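# Pour the ball into arm2's gutter using three arms

## Task

Get the ball out of the gutter that currently holds it and into the gutter that belongs to arm2, then leave arm2's gutter resting on its rest bar with the ball inside, staying there with no robot holding anything. Pouring the ball from one gutter into another is allowed. It counts as a failure if the box is moved, raised, rotated or tilted beyond a small amount, if the ball drops noticeably below table-top height while nothing carries it, or if any object is knocked or placed outside the work area. A gutter only retains the ball while its open end sits higher than the other end; holding the handle vertical lets the ball roll out. Arm bases (metres) and headings (degrees counter-clockwise from +x): arm1 at x=-1.71 y=-0.41 z=+0.88 heading +10; arm2 at x=+0.00 y=+0.14 z=+0.90 heading +100; arm3 at x=+1.71 y=+0.55 z=+0.90 heading -167. At the end, open the grippers and move the arms away.

## Robot and tools

Robots: three identical i2rt Big YAM arms named arm1, arm2 and arm3. Each has six revolute joints, a two-finger gripper and a wrist camera. With joints 1 and 6 at zero and the hand level and pointing forward, the wrist camera rides on top of the hand and looks toward the fingertips. The reach is about 1.0 m from the joint1 axis. The joints move at different speeds, so the hand can sweep a wide, curved path between postures. Loose objects may occasionally get a short push from outside.

Frame: a single scene frame with its origin on the floor and +z up. The hand point sits halfway between the fingertips. The hand z axis runs along the fingers, and the fingers close along the hand y axis. Hand poses are computed from each arm's actual base pose, and that base pose is never printed.

Joint targets are absolute angles in radians (gripper in metres). Each is listed with its allowed range and the tolerance for counting it as reached:
joint1_rad -2.879 to 2.879, ±0.045: rotates the whole arm about its base, positive is counter-clockwise seen from above, and 0 points along the base heading.
joint2_rad 0 to 3.141, ±0.14: shoulder. At 0 the upper arm lies roughly level, pointing backward. Raising the value lifts it and then brings it forward.
joint3_rad 0 to 3.019, ±0.09: elbow. 0 means folded back onto the upper arm, and larger values open it.
joint4_rad -1.692 to 1.57, ±0.055: hand pitch, positive tips the fingers up.
joint5_rad -1.57 to 1.57, ±0.03: hand yaw, positive toward the arm's right.
joint6_rad -2.094 to 2.094, ±0.035: hand roll, positive is clockwise when viewed from behind the hand.
gripper_m 0 to 0.093, ±0.003: fingertip separation. Grip force tops out near 50-62 N per pad, lower on some units.

execute_actions: the argument actions is a list holding one action, or nothing. An action is an object keyed by robot name (arm1, arm2, arm3). Under each robot there is a single key, joints, which maps joint names to absolute targets. Any subset of joints or robots may be included, and every included motion starts at the same moment. A joint or robot you leave out can still be driving toward an earlier target. The optional cameras argument lists the images to return: arm1_cam_wrist, arm2_cam_wrist, arm3_cam_wrist, cam_end_1, cam_end_2, cam_gap_1, cam_gap_2, cam_side, cam_top, or all. Omitting it, passing null or passing ["all"] gives every camera; passing [] gives none. Any unknown key, camera name or out-of-range number rejects the whole call and nothing moves. Example: {"arm2": {"joints": {"joint1_rad": 0.3, "gripper_m": 0.05}}}.

wait: seconds from 0 to 10. It sends no new command and returns the usual state and images.
zoom_image: camera plus region [x0, y0, x1, y1] in pixels, measured from the top-left corner, at most 504x504. It works only on full images from the latest result.
read_manual: section "licences" returns the licence text and moves nothing.
finished_scene: scene (integer) closes the current scene for good, after the last command has been held, and reports success. The goal must still hold at that moment.

Results: each result gives the state of every robot and one image per requested camera, listed in the order of the pictures line. joint_positions reports the current angles, where gripper_m is joint7 plus joint8. joint_status describes how each commanded motion ended:
- off_target: the joint stopped short and may still be pushing.
- contact_stop or time_out: the joint dropped its target and holds where it stopped. After a time_out, a joint may keep a target close to where it stands and keep pushing; on_its_own will name it.
- not_followed: a collision check between the arm and itself or other arms rejected those targets. The line "joint command not followed", often with a cause, appears with it. The gripper part of the action still runs, and the rejected targets may be retried on later actions.
on_its_own lists what the call did not command; "held at" there means the held target, not the actual position. Joint torques list joints 1-6 as raw drive output with per-unit offset, scale and noise; they are nonzero even in free air. If any result reports a stop, the remaining motion calls in that reply are skipped.

Cautions: the arms do not stop on contact and can push very hard. To relieve a stalled joint, send it its reported position. A target very close to the current position may produce no motion. Joints carrying a load sag. The self-collision check can act too late, and between arms it ignores fingers, gripper housings and wrist cameras. A hard squeeze between two robots fails the run, and a strong impact may also fail it; contact with an object does not count as a robot-robot contact. Robots do not wait for each other. Sustained loading heats the motors, including while you are thinking: a MOTOR HOT warning appears at 85 °C, and at 100 °C the arm goes limp and falls (OVER-TEMPERATURE FAULT). The affected keys then show limit_stop_at_motor_heat, and you should resend them afterward. Between replies, the robots keep holding the last command. Avoid dropping, slamming or slipping objects. Never disturb the box. Keep the ball above table height unless it is being carried, and keep each gutter's open end raised until you pour. End with grippers open and arms moved clear, so the result does not depend on any robot.

Each tool is called after "Call:" by a JSON object that holds its "op" and its "data".

## Session

Call:
{"op": "execute_actions", "data": {"actions": []}}

Scene clock: 0.00 s.
Joint torques (N m, as the arm reports them, + toward a larger angle): no reading
arm1.joint_positions: joint1_rad=+0.734 joint2_rad=+0.490 joint3_rad=+1.377 joint4_rad=-1.196 joint5_rad=+0.061 joint6_rad=-0.313 gripper_m=+0.095
arm1.joint_status: not commanded
arm1.hand: x=-1.5895 y=-0.2683 z=+1.4710 quat_wxyz=(-0.574, +0.448, -0.668, -0.153) (m; scene frame)
arm2.joint_positions: joint1_rad=-0.696 joint2_rad=+0.298 joint3_rad=+1.665 joint4_rad=-1.331 joint5_rad=+0.150 joint6_rad=+0.652 gripper_m=+0.095
arm2.joint_status: not commanded
arm2.hand: x=+0.0188 y=+0.1378 z=+1.5910 quat_wxyz=(-0.513, +0.091, -0.691, -0.501) (m; scene frame)
arm3.joint_positions: joint1_rad=-0.067 joint2_rad=+0.421 joint3_rad=+1.673 joint4_rad=-1.557 joint5_rad=-0.201 joint6_rad=+0.252 gripper_m=+0.094
arm3.joint_status: not commanded
arm3.hand: x=+1.6661 y=+0.5042 z=+1.5345 quat_wxyz=(-0.201, -0.804, -0.024, +0.559) (m; scene frame)
pictures: arm1_cam_wrist, arm2_cam_wrist, arm3_cam_wrist, cam_end_1, cam_end_2, cam_gap_1, cam_gap_2, cam_side, cam_top
Images, in order (width x height): arm1_cam_wrist 504x504, arm2_cam_wrist 504x504, arm3_cam_wrist 504x504, cam_end_1 896x504, cam_end_2 896x504, cam_gap_1 896x504, cam_gap_2 896x504, cam_side 896x504, cam_top 896x504.

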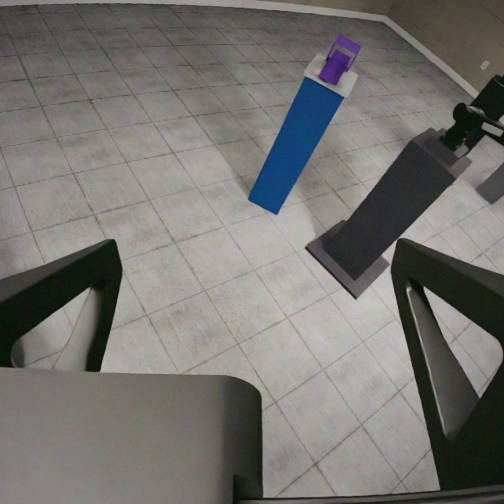

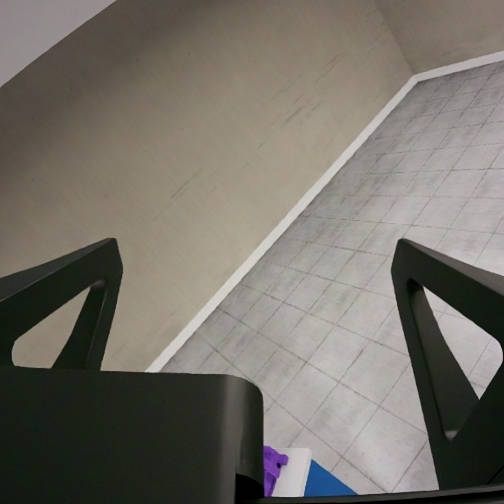

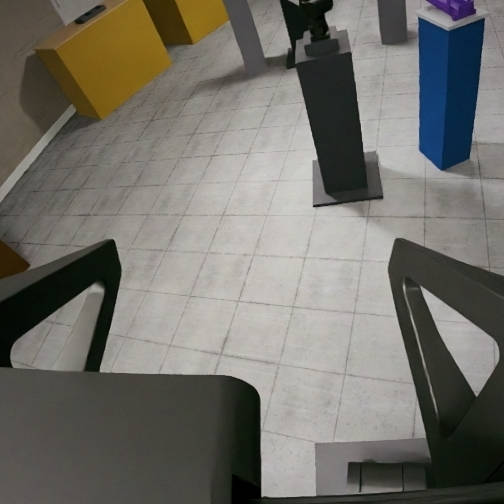

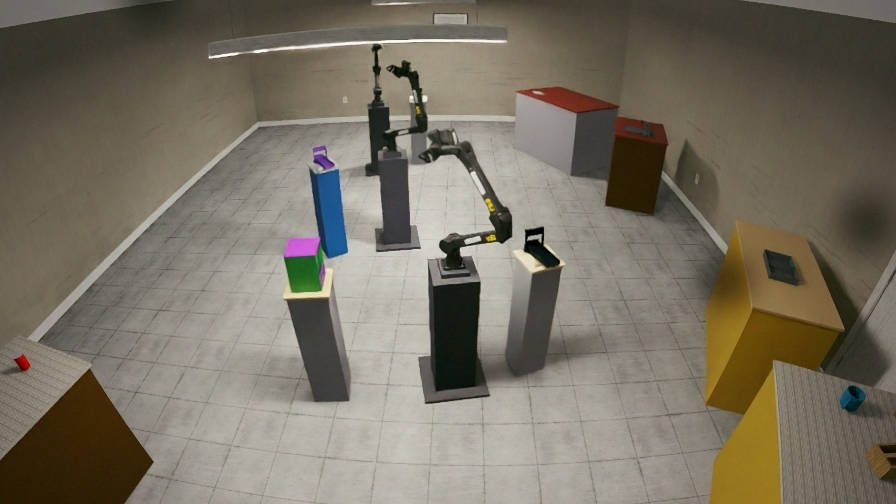

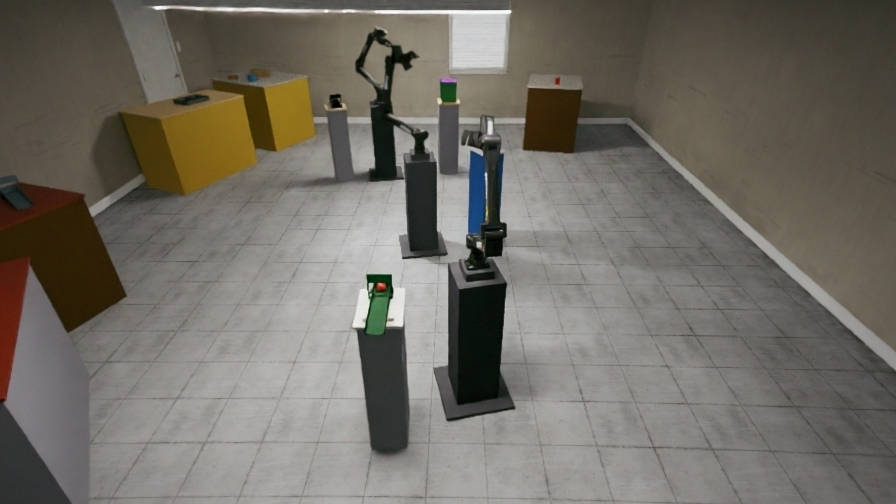

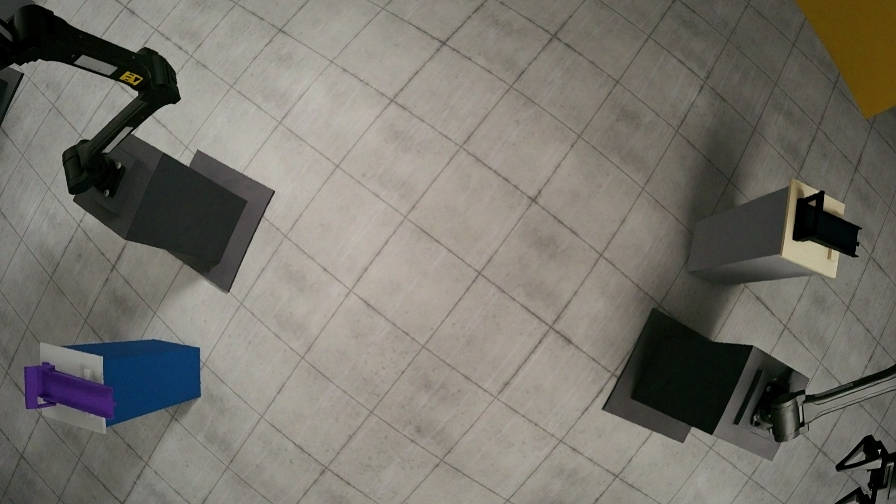

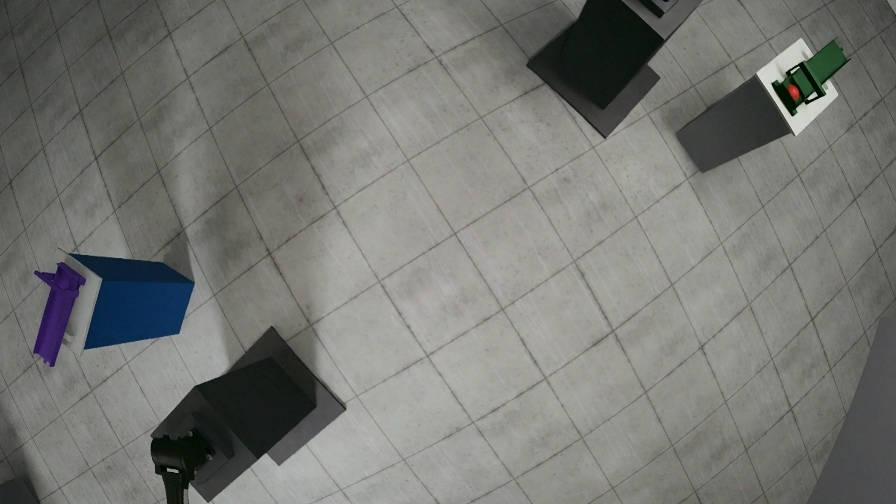

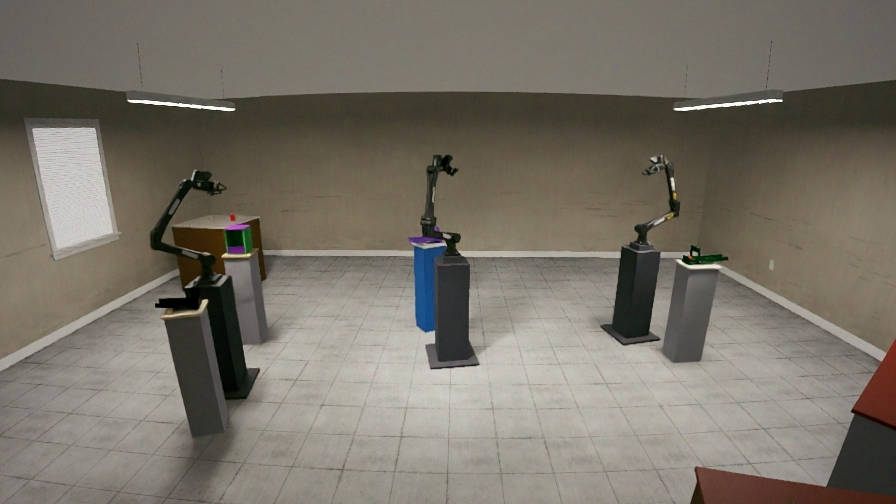

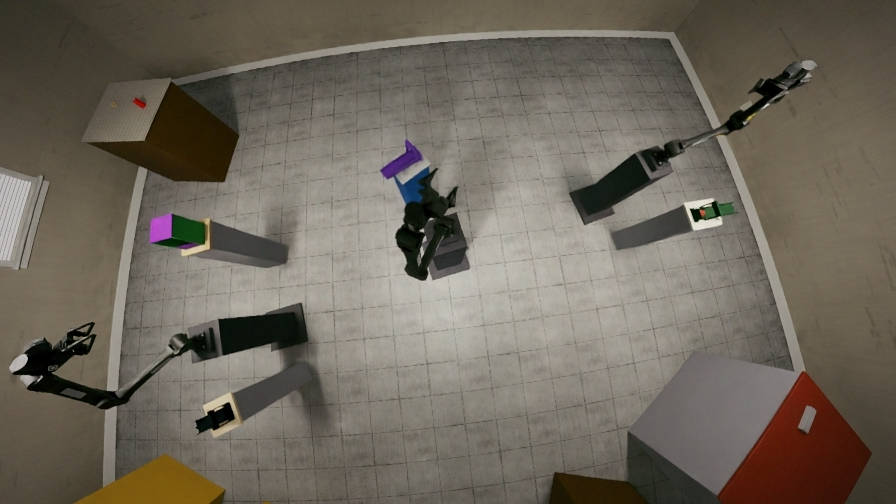

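Call:
{"op": "zoom_image", "data": {"camera": "cam_end_2", "region": [320, 250, 440, 340]}}

Call:
{"op": "zoom_image", "data": {"camera": "cam_gap_2", "region": [740, 20, 880, 140]}}

Call:
{"op": "zoom_image", "data": {"camera": "cam_side", "region": [660, 230, 740, 280]}}

Call:
{"op": "zoom_image", "data": {"camera": "cam_end_1", "region": [290, 130, 370, 190]}}

Call:
{"op": "zoom_image", "data": {"camera": "cam_gap_1", "region": [10, 330, 150, 440]}}

Call:
{"op": "zoom_image", "data": {"camera": "cam_gap_2", "region": [20, 230, 160, 380]}}

Region (320, 250, 440, 340) of cam_end_2's 896x504 image, scaled by 4.200, with more detail than that image has; it fills the top 378 rows of this view, and the rest is white.

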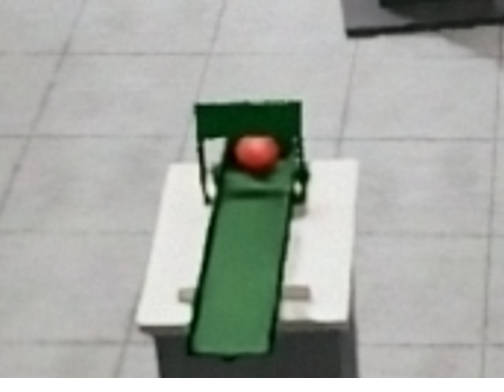

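Region (740, 20, 880, 140) of cam_gap_2's 896x504 image, scaled by 3.600, with more detail than that image has; it fills the top 432 rows of this view, and the rest is white.

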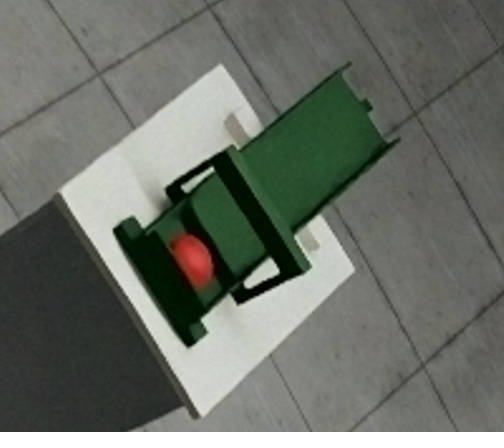

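Region (660, 230, 740, 280) of cam_side's 896x504 image, scaled by 6.300, with more detail than that image has; it fills the top 315 rows of this view, and the rest is white.

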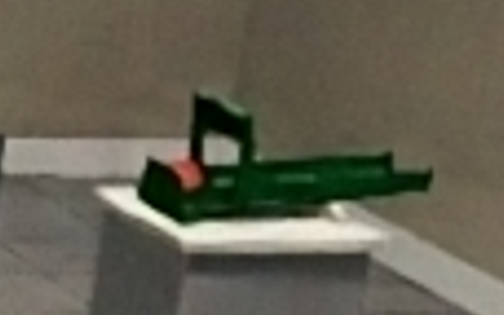

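Region (290, 130, 370, 190) of cam_end_1's 896x504 image, scaled by 6.300, with more detail than that image has; it fills the top 378 rows of this view, and the rest is white.

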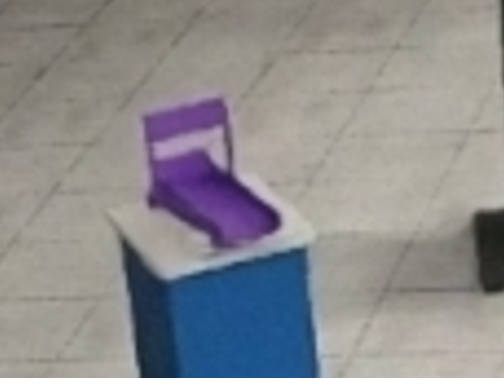

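Region (10, 330, 150, 440) of cam_gap_1's 896x504 image, scaled by 3.600, with more detail than that image has; it fills the top 396 rows of this view, and the rest is white.

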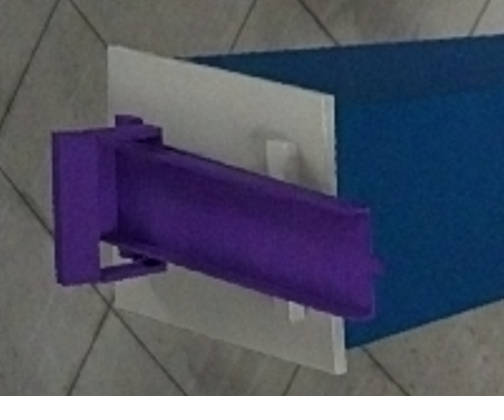

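Region (20, 230, 160, 380) of cam_gap_2's 896x504 image, scaled by 3.360, with more detail than that image has; it fills the left 470 columns of this view, and the rest is white.

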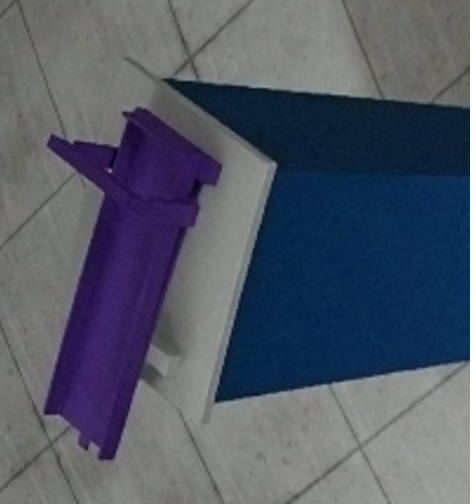

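Call:
{"op": "execute_actions", "data": {"actions": [{"arm2":{"joints":{"joint1_rad":0.27,"joint2_rad":1.518,"joint3_rad":1.606,"joint4_rad":-1.659,"joint5_rad":0,"joint6_rad":0}},"arm3":{"joints":{"joint1_rad":2.0,"joint2_rad":1.518,"joint3_rad":1.606,"joint4_rad":-1.659,"joint5_rad":0,"joint6_rad":0}}}], "cameras": ["arm2_cam_wrist","arm3_cam_wrist","cam_top","cam_side"]}}

Scene clock: 43.07 s.
Joint torques (N m, as the arm reports them, + toward a larger angle): arm1=[0.5  4.34 9.54 2.48 0.05 0.1 ] | arm2=[ -0.27 -13.34   9.47  -0.35  -0.2   -0.14] | arm3=[ -0.01 -12.23  12.7   -0.05  -0.13  -0.11]
arm1.joint_positions: joint1_rad=+0.734 joint2_rad=+0.490 joint3_rad=+1.377 joint4_rad=-1.196 joint5_rad=+0.061 joint6_rad=-0.313 gripper_m=+0.095
arm1.joint_status: not commanded
arm1.hand: x=-1.5895 y=-0.2683 z=+1.4710 quat_wxyz=(-0.574, +0.448, -0.668, -0.153) (m; scene frame)
arm2.joint_positions: joint1_rad=+0.278 joint2_rad=+1.517 joint3_rad=+1.599 joint4_rad=-1.649 joint5_rad=+0.001 joint6_rad=+0.007 gripper_m=+0.095
arm2.joint_status: all done
arm2.hand: x=-0.2011 y=+0.5482 z=+1.1919 quat_wxyz=(+0.003, +0.847, -0.531, +0.006) (m; scene frame)
arm3.joint_positions: joint1_rad=+2.004 joint2_rad=+1.543 joint3_rad=+1.588 joint4_rad=-1.650 joint5_rad=+0.001 joint6_rad=+0.006 gripper_m=+0.094
arm3.joint_status: all done
arm3.hand: x=+1.9936 y=+0.1901 z=+1.1803 quat_wxyz=(+0.015, -0.440, -0.898, -0.007) (m; scene frame)
pictures: arm2_cam_wrist, arm3_cam_wrist, cam_side, cam_top
Images, in order (width x height): arm2_cam_wrist 504x504, arm3_cam_wrist 504x504, cam_side 896x504, cam_top 896x504.

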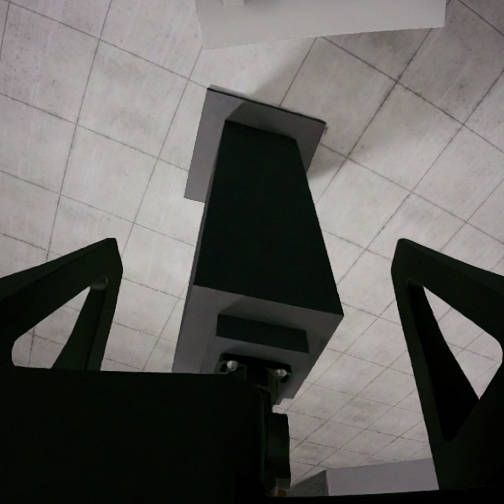

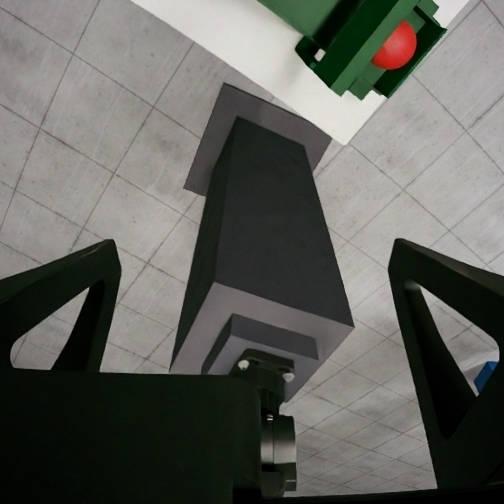

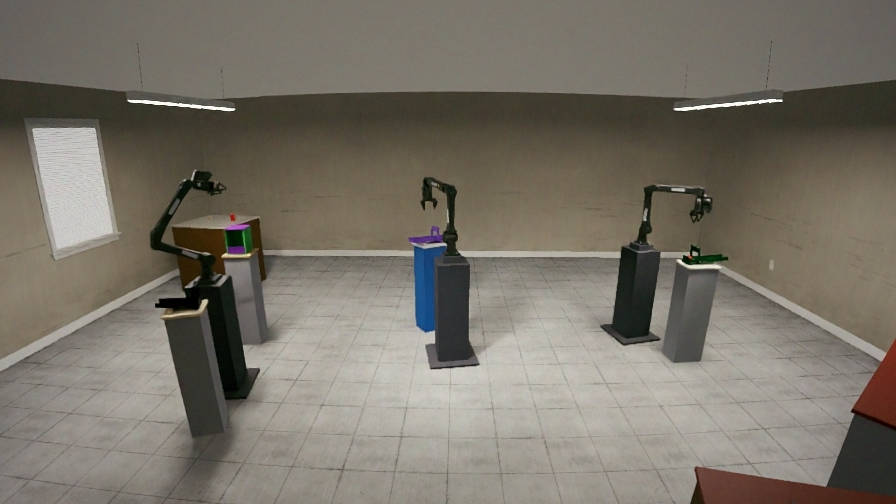

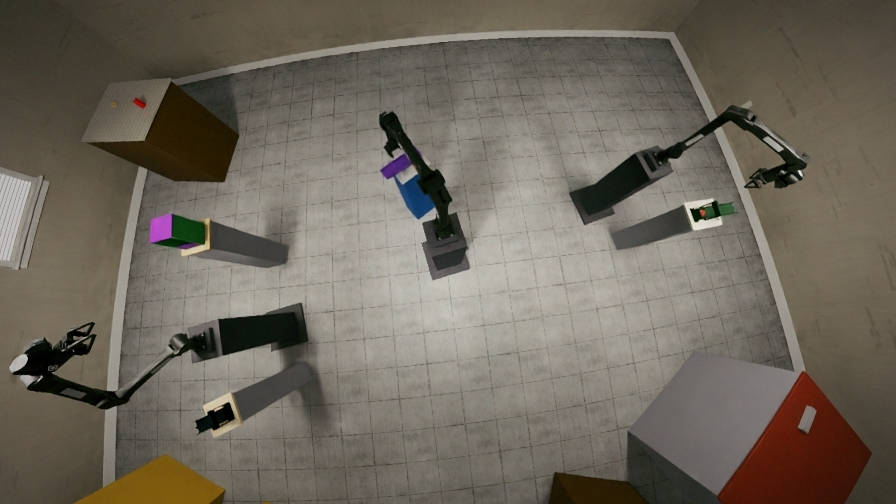

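Call:
{"op": "execute_actions", "data": {"actions": [{"arm2":{"joints":{"joint2_rad":1.933,"joint3_rad":2.023,"joint4_rad":-1.66}},"arm3":{"joints":{"joint1_rad":2.12,"joint2_rad":1.933,"joint3_rad":2.023,"joint4_rad":-1.66}}}], "cameras": ["arm2_cam_wrist","arm3_cam_wrist","cam_side"]}}

Scene clock: 49.67 s.
Joint torques (N m, as the arm reports them, + toward a larger angle): arm1=[0.45 4.34 9.53 2.48 0.05 0.1 ] | arm2=[  0.06 -21.47  13.89  -0.13  -0.2   -0.16] | arm3=[ -1.42 -17.63  15.67   0.14  -0.11  -0.1 ]
arm1.joint_positions: joint1_rad=+0.734 joint2_rad=+0.490 joint3_rad=+1.377 joint4_rad=-1.196 joint5_rad=+0.061 joint6_rad=-0.313 gripper_m=+0.095
arm1.joint_status: not commanded
arm1.hand: x=-1.5895 y=-0.2683 z=+1.4710 quat_wxyz=(-0.574, +0.448, -0.668, -0.153) (m; scene frame)
arm2.joint_positions: joint1_rad=+0.278 joint2_rad=+1.945 joint3_rad=+1.964 joint4_rad=-1.658 joint5_rad=+0.001 joint6_rad=+0.007 gripper_m=+0.095
arm2.joint_status: all done
arm2.hand: x=-0.2615 y=+0.6704 z=+1.1119 quat_wxyz=(+0.022, +0.847, -0.530, +0.036) (m; scene frame)
arm3.joint_positions: joint1_rad=+2.130 joint2_rad=+1.957 joint3_rad=+1.976 joint4_rad=-1.657 joint5_rad=+0.001 joint6_rad=+0.006 gripper_m=+0.094
arm3.joint_status: all done
arm3.hand: x=+2.1358 y=+0.1293 z=+1.1156 quat_wxyz=(+0.031, -0.383, -0.923, -0.012) (m; scene frame)
pictures: arm2_cam_wrist, arm3_cam_wrist, cam_side
Images, in order (width x height): arm2_cam_wrist 504x504, arm3_cam_wrist 504x504, cam_side 896x504.

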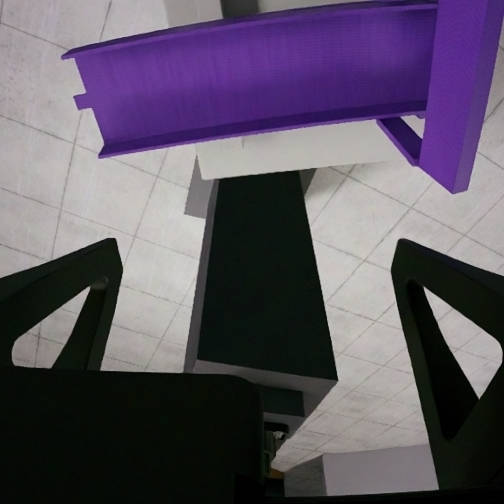

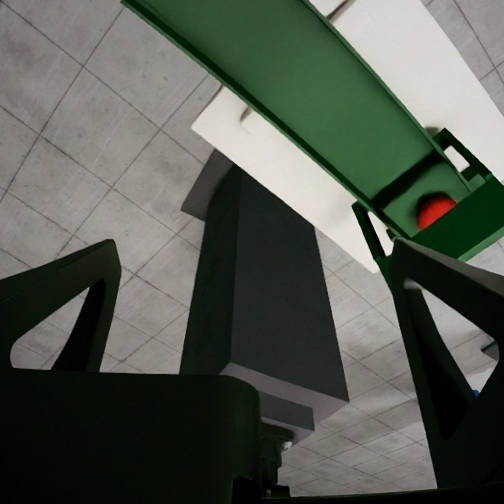

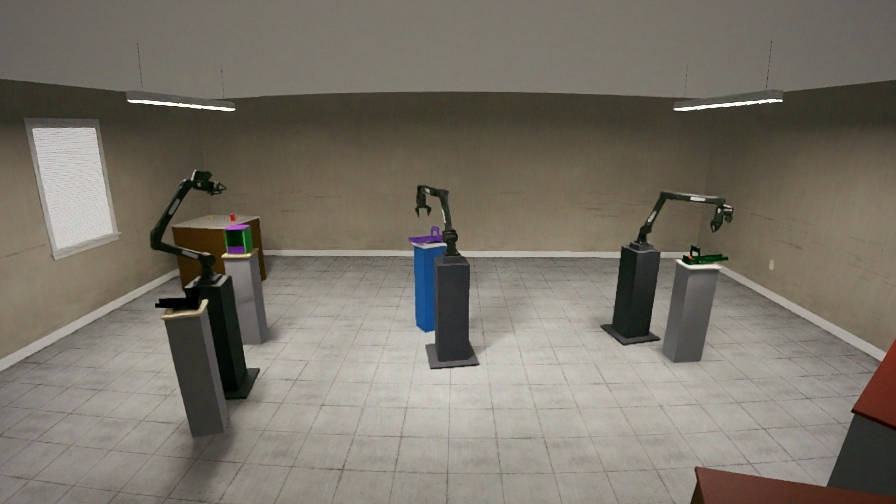

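Call:
{"op": "execute_actions", "data": {"actions": [{"arm2":{"joints":{"joint1_rad":0.108,"joint2_rad":2.07,"joint3_rad":2.17,"joint4_rad":-1.616,"joint6_rad":-0.305}},"arm3":{"joints":{"joint1_rad":1.915,"joint2_rad":1.83,"joint3_rad":1.81,"joint4_rad":-1.49,"joint6_rad":0.37}}}], "cameras": ["arm2_cam_wrist","arm3_cam_wrist","cam_side","cam_end_2"]}}

Scene clock: 72.57 s.
Joint torques (N m, as the arm reports them, + toward a larger angle): arm1=[0.48 4.33 9.53 2.47 0.05 0.1 ] | arm2=[  0.02 -21.65  13.85   0.27  -0.22  -0.13] | arm3=[ -0.93 -15.01  11.42   0.88  -0.08   0.07]
arm1.joint_positions: joint1_rad=+0.734 joint2_rad=+0.490 joint3_rad=+1.377 joint4_rad=-1.196 joint5_rad=+0.061 joint6_rad=-0.313 gripper_m=+0.095
arm1.joint_status: not commanded
arm1.hand: x=-1.5895 y=-0.2683 z=+1.4710 quat_wxyz=(-0.574, +0.448, -0.668, -0.153) (m; scene frame)
arm2.joint_positions: joint1_rad=+0.109 joint2_rad=+2.066 joint3_rad=+2.112 joint4_rad=-1.622 joint5_rad=+0.000 joint6_rad=-0.298 gripper_m=+0.095
arm2.joint_status: all done
arm2.hand: x=-0.1843 y=+0.7574 z=+1.0946 quat_wxyz=(+0.007, +0.882, -0.472, +0.008) (m; scene frame)
arm3.joint_positions: joint1_rad=+1.915 joint2_rad=+1.838 joint3_rad=+1.807 joint4_rad=-1.503 joint5_rad=+0.001 joint6_rad=+0.362 gripper_m=+0.094
arm3.joint_status: all done
arm3.hand: x=+2.0292 y=+0.0612 z=+1.1183 quat_wxyz=(-0.018, -0.627, -0.778, +0.006) (m; scene frame)
pictures: arm2_cam_wrist, arm3_cam_wrist, cam_end_2, cam_side
Images, in order (width x height): arm2_cam_wrist 504x504, arm3_cam_wrist 504x504, cam_end_2 896x504, cam_side 896x504.

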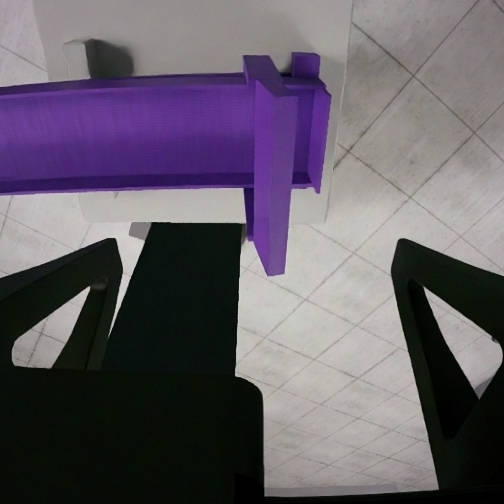

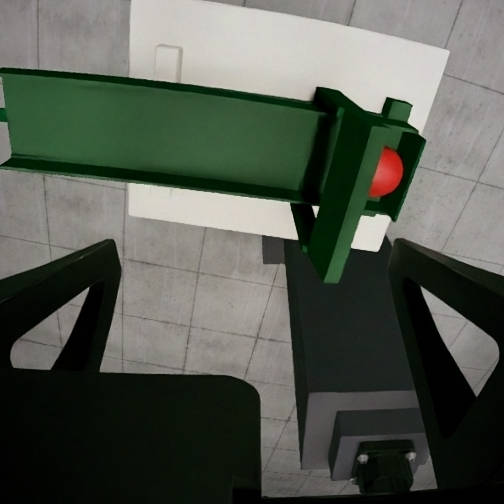

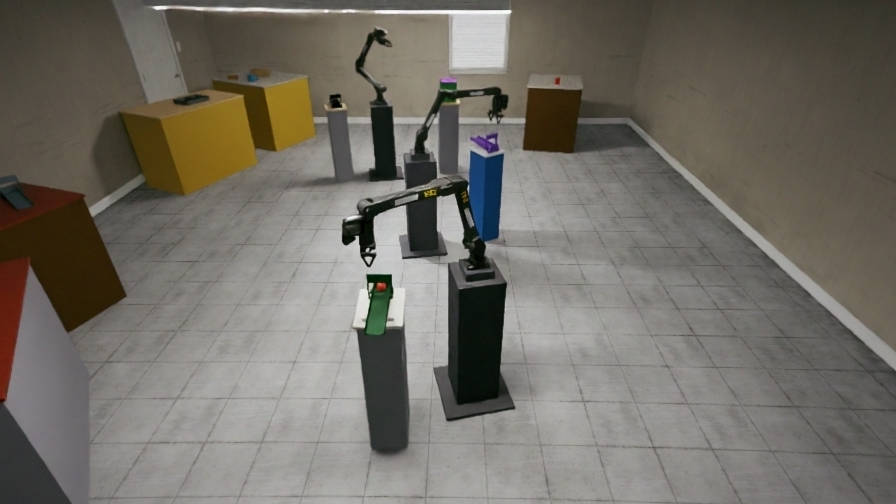

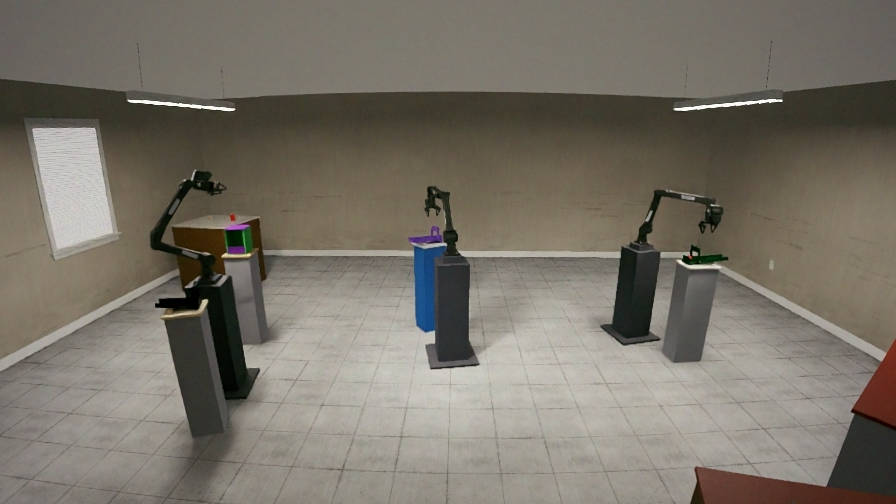

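Call:
{"op": "execute_actions", "data": {"actions": [{"arm2":{"joints":{"joint1_rad":0.043,"joint2_rad":2.054,"joint3_rad":2.075,"joint4_rad":-1.585,"joint5_rad":-0.167,"joint6_rad":-0.375}},"arm3":{"joints":{"joint1_rad":1.797,"joint2_rad":1.69,"joint3_rad":1.51,"joint4_rad":-1.298,"joint5_rad":-0.16,"joint6_rad":0.375}}}], "cameras": ["arm2_cam_wrist","arm3_cam_wrist","cam_side","cam_end_2"]}}

Scene clock: 96.50 s.
Joint torques (N m, as the arm reports them, + toward a larger angle): arm1=[0.47 4.33 9.53 2.47 0.05 0.1 ] | arm2=[  1.17 -22.96   8.37   0.45  -0.48  -0.19] | arm3=[  0.02 -12.84  11.58   0.9   -0.3    0.03]
arm1.joint_positions: joint1_rad=+0.734 joint2_rad=+0.490 joint3_rad=+1.377 joint4_rad=-1.196 joint5_rad=+0.061 joint6_rad=-0.313 gripper_m=+0.095
arm1.joint_status: not commanded
arm1.hand: x=-1.5895 y=-0.2683 z=+1.4710 quat_wxyz=(-0.574, +0.448, -0.668, -0.153) (m; scene frame)
arm2.joint_positions: joint1_rad=+0.035 joint2_rad=+2.066 joint3_rad=+2.080 joint4_rad=-1.596 joint5_rad=-0.164 joint6_rad=-0.367 gripper_m=+0.095
arm2.joint_status: all done
arm2.hand: x=-0.1655 y=+0.7622 z=+1.0848 quat_wxyz=(+0.062, +0.877, -0.473, -0.052) (m; scene frame)
arm3.joint_positions: joint1_rad=+1.788 joint2_rad=+1.694 joint3_rad=+1.504 joint4_rad=-1.311 joint5_rad=-0.156 joint6_rad=+0.368 gripper_m=+0.094
arm3.joint_status: all done
arm3.hand: x=+1.9675 y=+0.0825 z=+1.0801 quat_wxyz=(-0.061, -0.673, -0.734, -0.059) (m; scene frame)
pictures: arm2_cam_wrist, arm3_cam_wrist, cam_end_2, cam_side
Images, in order (width x height): arm2_cam_wrist 504x504, arm3_cam_wrist 504x504, cam_end_2 896x504, cam_side 896x504.

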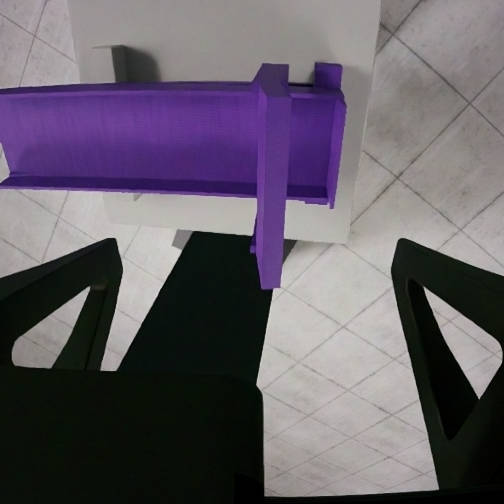

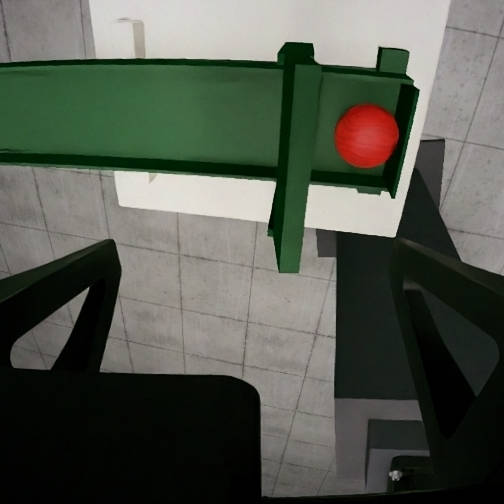

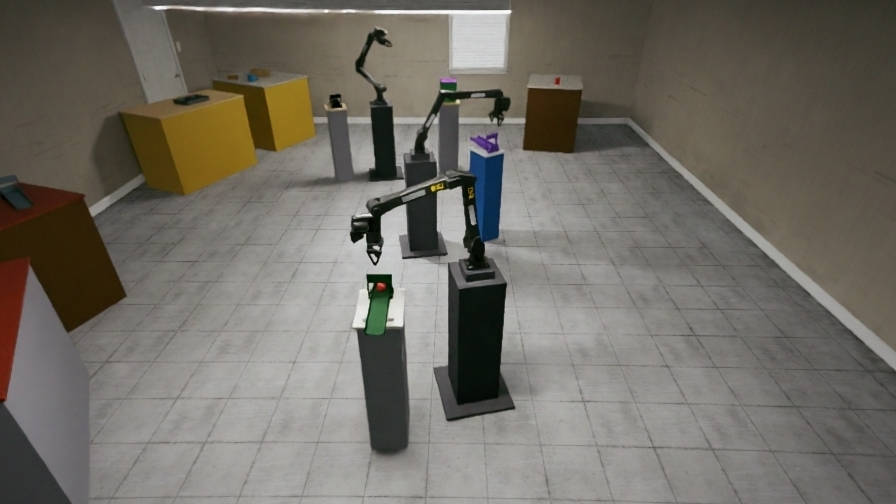

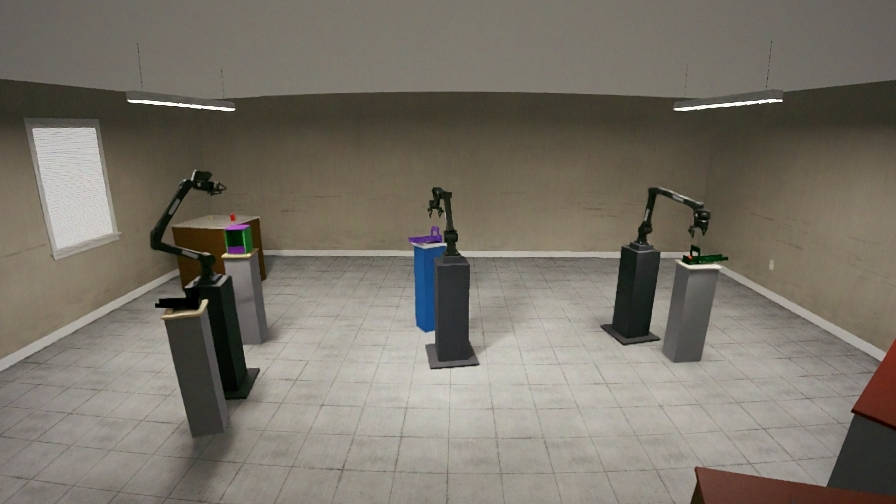

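Call:
{"op": "execute_actions", "data": {"actions": [{"arm2":{"joints":{"joint2_rad":2.063,"joint3_rad":1.892,"joint4_rad":-1.44}},"arm3":{"joints":{"joint1_rad":1.767,"joint2_rad":1.732,"joint3_rad":1.366,"joint4_rad":-1.135}}}], "cameras": ["arm2_cam_wrist","arm3_cam_wrist","cam_side","cam_end_2"]}}

Scene clock: 109.27 s.
Joint torques (N m, as the arm reports them, + toward a larger angle): arm1=[0.48 4.35 9.53 2.48 0.04 0.1 ] | arm2=[  1.22 -22.67   8.66   0.4   -0.48  -0.14] | arm3=[ -1.35 -13.42  11.24   0.83  -0.29   0.03]
arm1.joint_positions: joint1_rad=+0.734 joint2_rad=+0.490 joint3_rad=+1.377 joint4_rad=-1.196 joint5_rad=+0.061 joint6_rad=-0.313 gripper_m=+0.095
arm1.joint_status: not commanded
arm1.hand: x=-1.5895 y=-0.2683 z=+1.4710 quat_wxyz=(-0.574, +0.448, -0.668, -0.153) (m; scene frame)
arm2.joint_positions: joint1_rad=+0.035 joint2_rad=+2.066 joint3_rad=+1.893 joint4_rad=-1.452 joint5_rad=-0.164 joint6_rad=-0.368 gripper_m=+0.095
arm2.joint_status: all done
arm2.hand: x=-0.1616 y=+0.7454 z=+1.0142 quat_wxyz=(+0.078, +0.876, -0.474, -0.038) (m; scene frame)
arm3.joint_positions: joint1_rad=+1.776 joint2_rad=+1.731 joint3_rad=+1.358 joint4_rad=-1.147 joint5_rad=-0.156 joint6_rad=+0.368 gripper_m=+0.094
arm3.joint_status: all done
arm3.hand: x=+1.9578 y=+0.0891 z=+1.0086 quat_wxyz=(-0.053, -0.678, -0.730, -0.063) (m; scene frame)
pictures: arm2_cam_wrist, arm3_cam_wrist, cam_end_2, cam_side
Images, in order (width x height): arm2_cam_wrist 504x504, arm3_cam_wrist 504x504, cam_end_2 896x504, cam_side 896x504.

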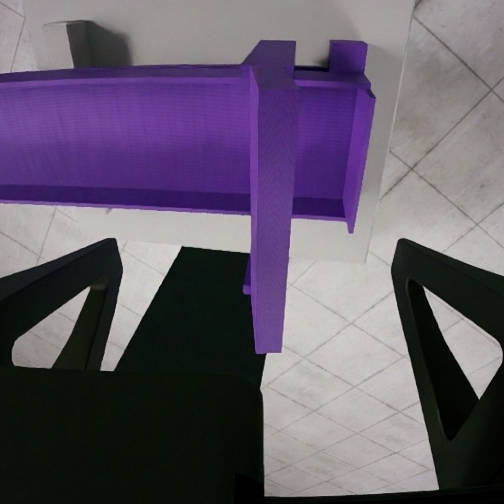

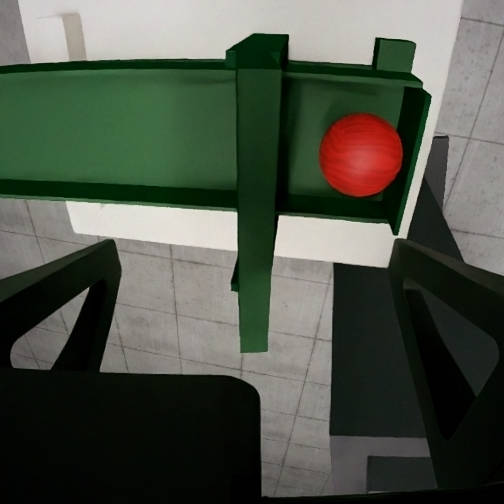

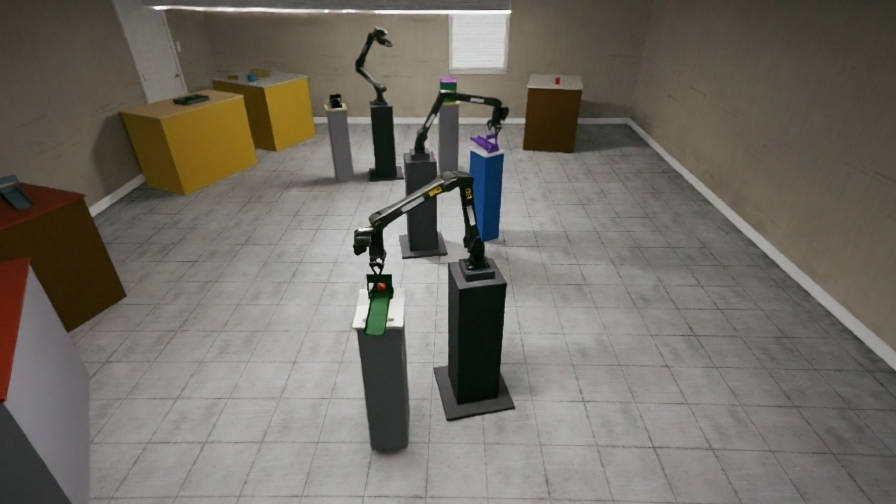

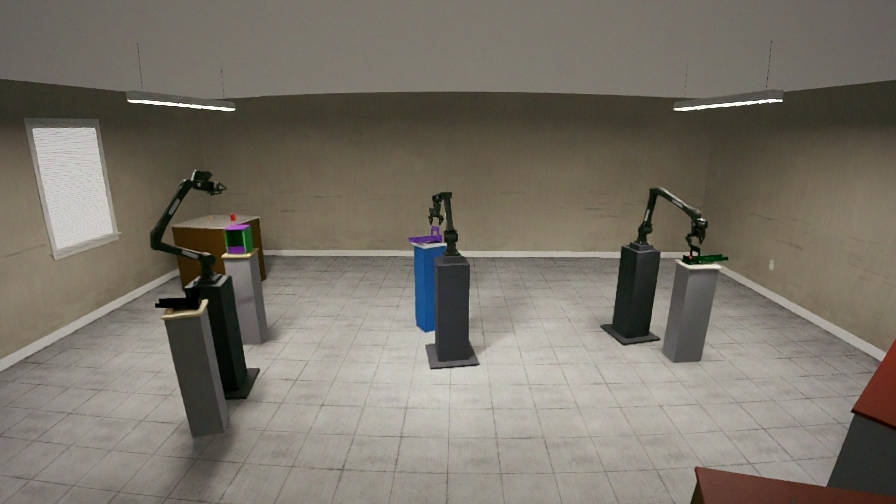

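Call:
{"op": "execute_actions", "data": {"actions": [{"arm2":{"joints":{"joint1_rad":0.01,"joint2_rad":2.08,"joint3_rad":1.81,"joint4_rad":-1.35}},"arm3":{"joints":{"joint1_rad":1.76,"joint2_rad":1.765,"joint3_rad":1.305,"joint4_rad":-1.05}}}], "cameras": ["arm2_cam_wrist","arm3_cam_wrist","cam_side","cam_end_2"]}}

Scene clock: 116.63 s.
Joint torques (N m, as the arm reports them, + toward a larger angle): arm1=[0.45 4.34 9.54 2.47 0.05 0.1 ] | arm2=[ -0.35 -20.58   8.25   0.41  -0.43  -0.15] | arm3=[ -1.34 -12.66  10.6    0.88  -0.29   0.02]
arm1.joint_positions: joint1_rad=+0.734 joint2_rad=+0.490 joint3_rad=+1.377 joint4_rad=-1.196 joint5_rad=+0.061 joint6_rad=-0.313 gripper_m=+0.095
arm1.joint_status: not commanded
arm1.hand: x=-1.5895 y=-0.2683 z=+1.4710 quat_wxyz=(-0.574, +0.448, -0.668, -0.153) (m; scene frame)
arm2.joint_positions: joint1_rad=+0.015 joint2_rad=+2.071 joint3_rad=+1.813 joint4_rad=-1.361 joint5_rad=-0.165 joint6_rad=-0.368 gripper_m=+0.095
arm2.joint_status: all done
arm2.hand: x=-0.1484 y=+0.7441 z=+0.9813 quat_wxyz=(+0.076, +0.871, -0.483, -0.041) (m; scene frame)
arm3.joint_positions: joint1_rad=+1.771 joint2_rad=+1.755 joint3_rad=+1.301 joint4_rad=-1.062 joint5_rad=-0.156 joint6_rad=+0.368 gripper_m=+0.094
arm3.joint_status: all done
arm3.hand: x=+1.9541 y=+0.0901 z=+0.9773 quat_wxyz=(-0.055, -0.680, -0.728, -0.062) (m; scene frame)
pictures: arm2_cam_wrist, arm3_cam_wrist, cam_end_2, cam_side
Images, in order (width x height): arm2_cam_wrist 504x504, arm3_cam_wrist 504x504, cam_end_2 896x504, cam_side 896x504.

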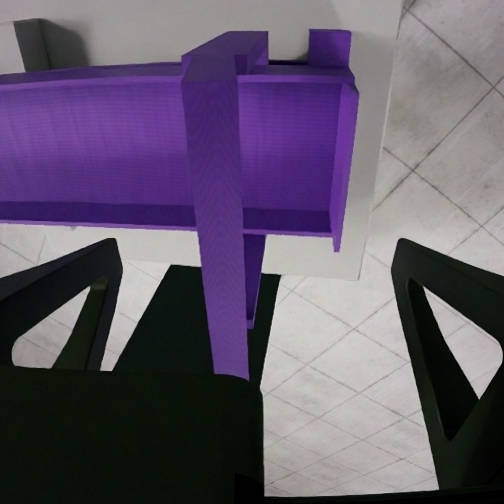

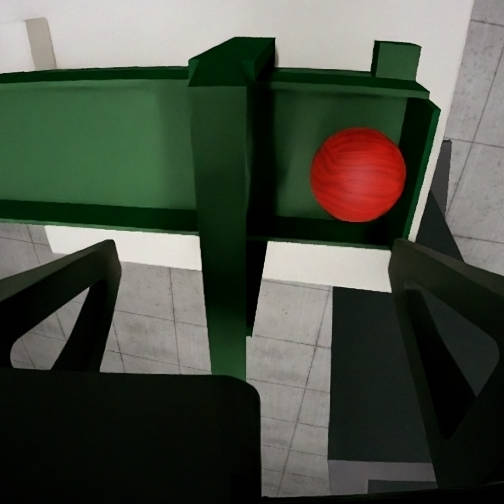

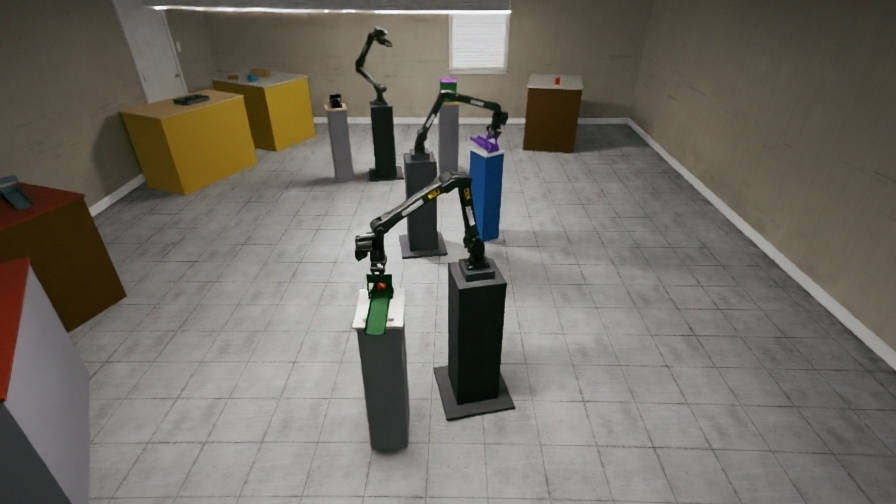

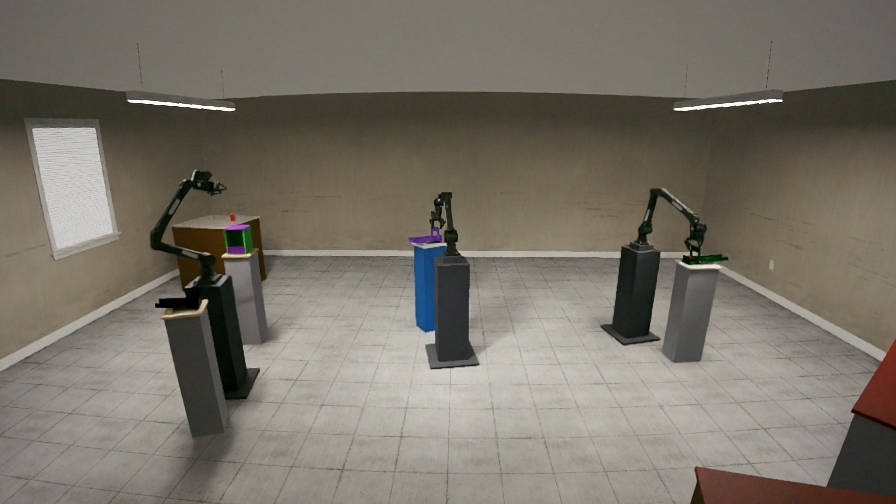

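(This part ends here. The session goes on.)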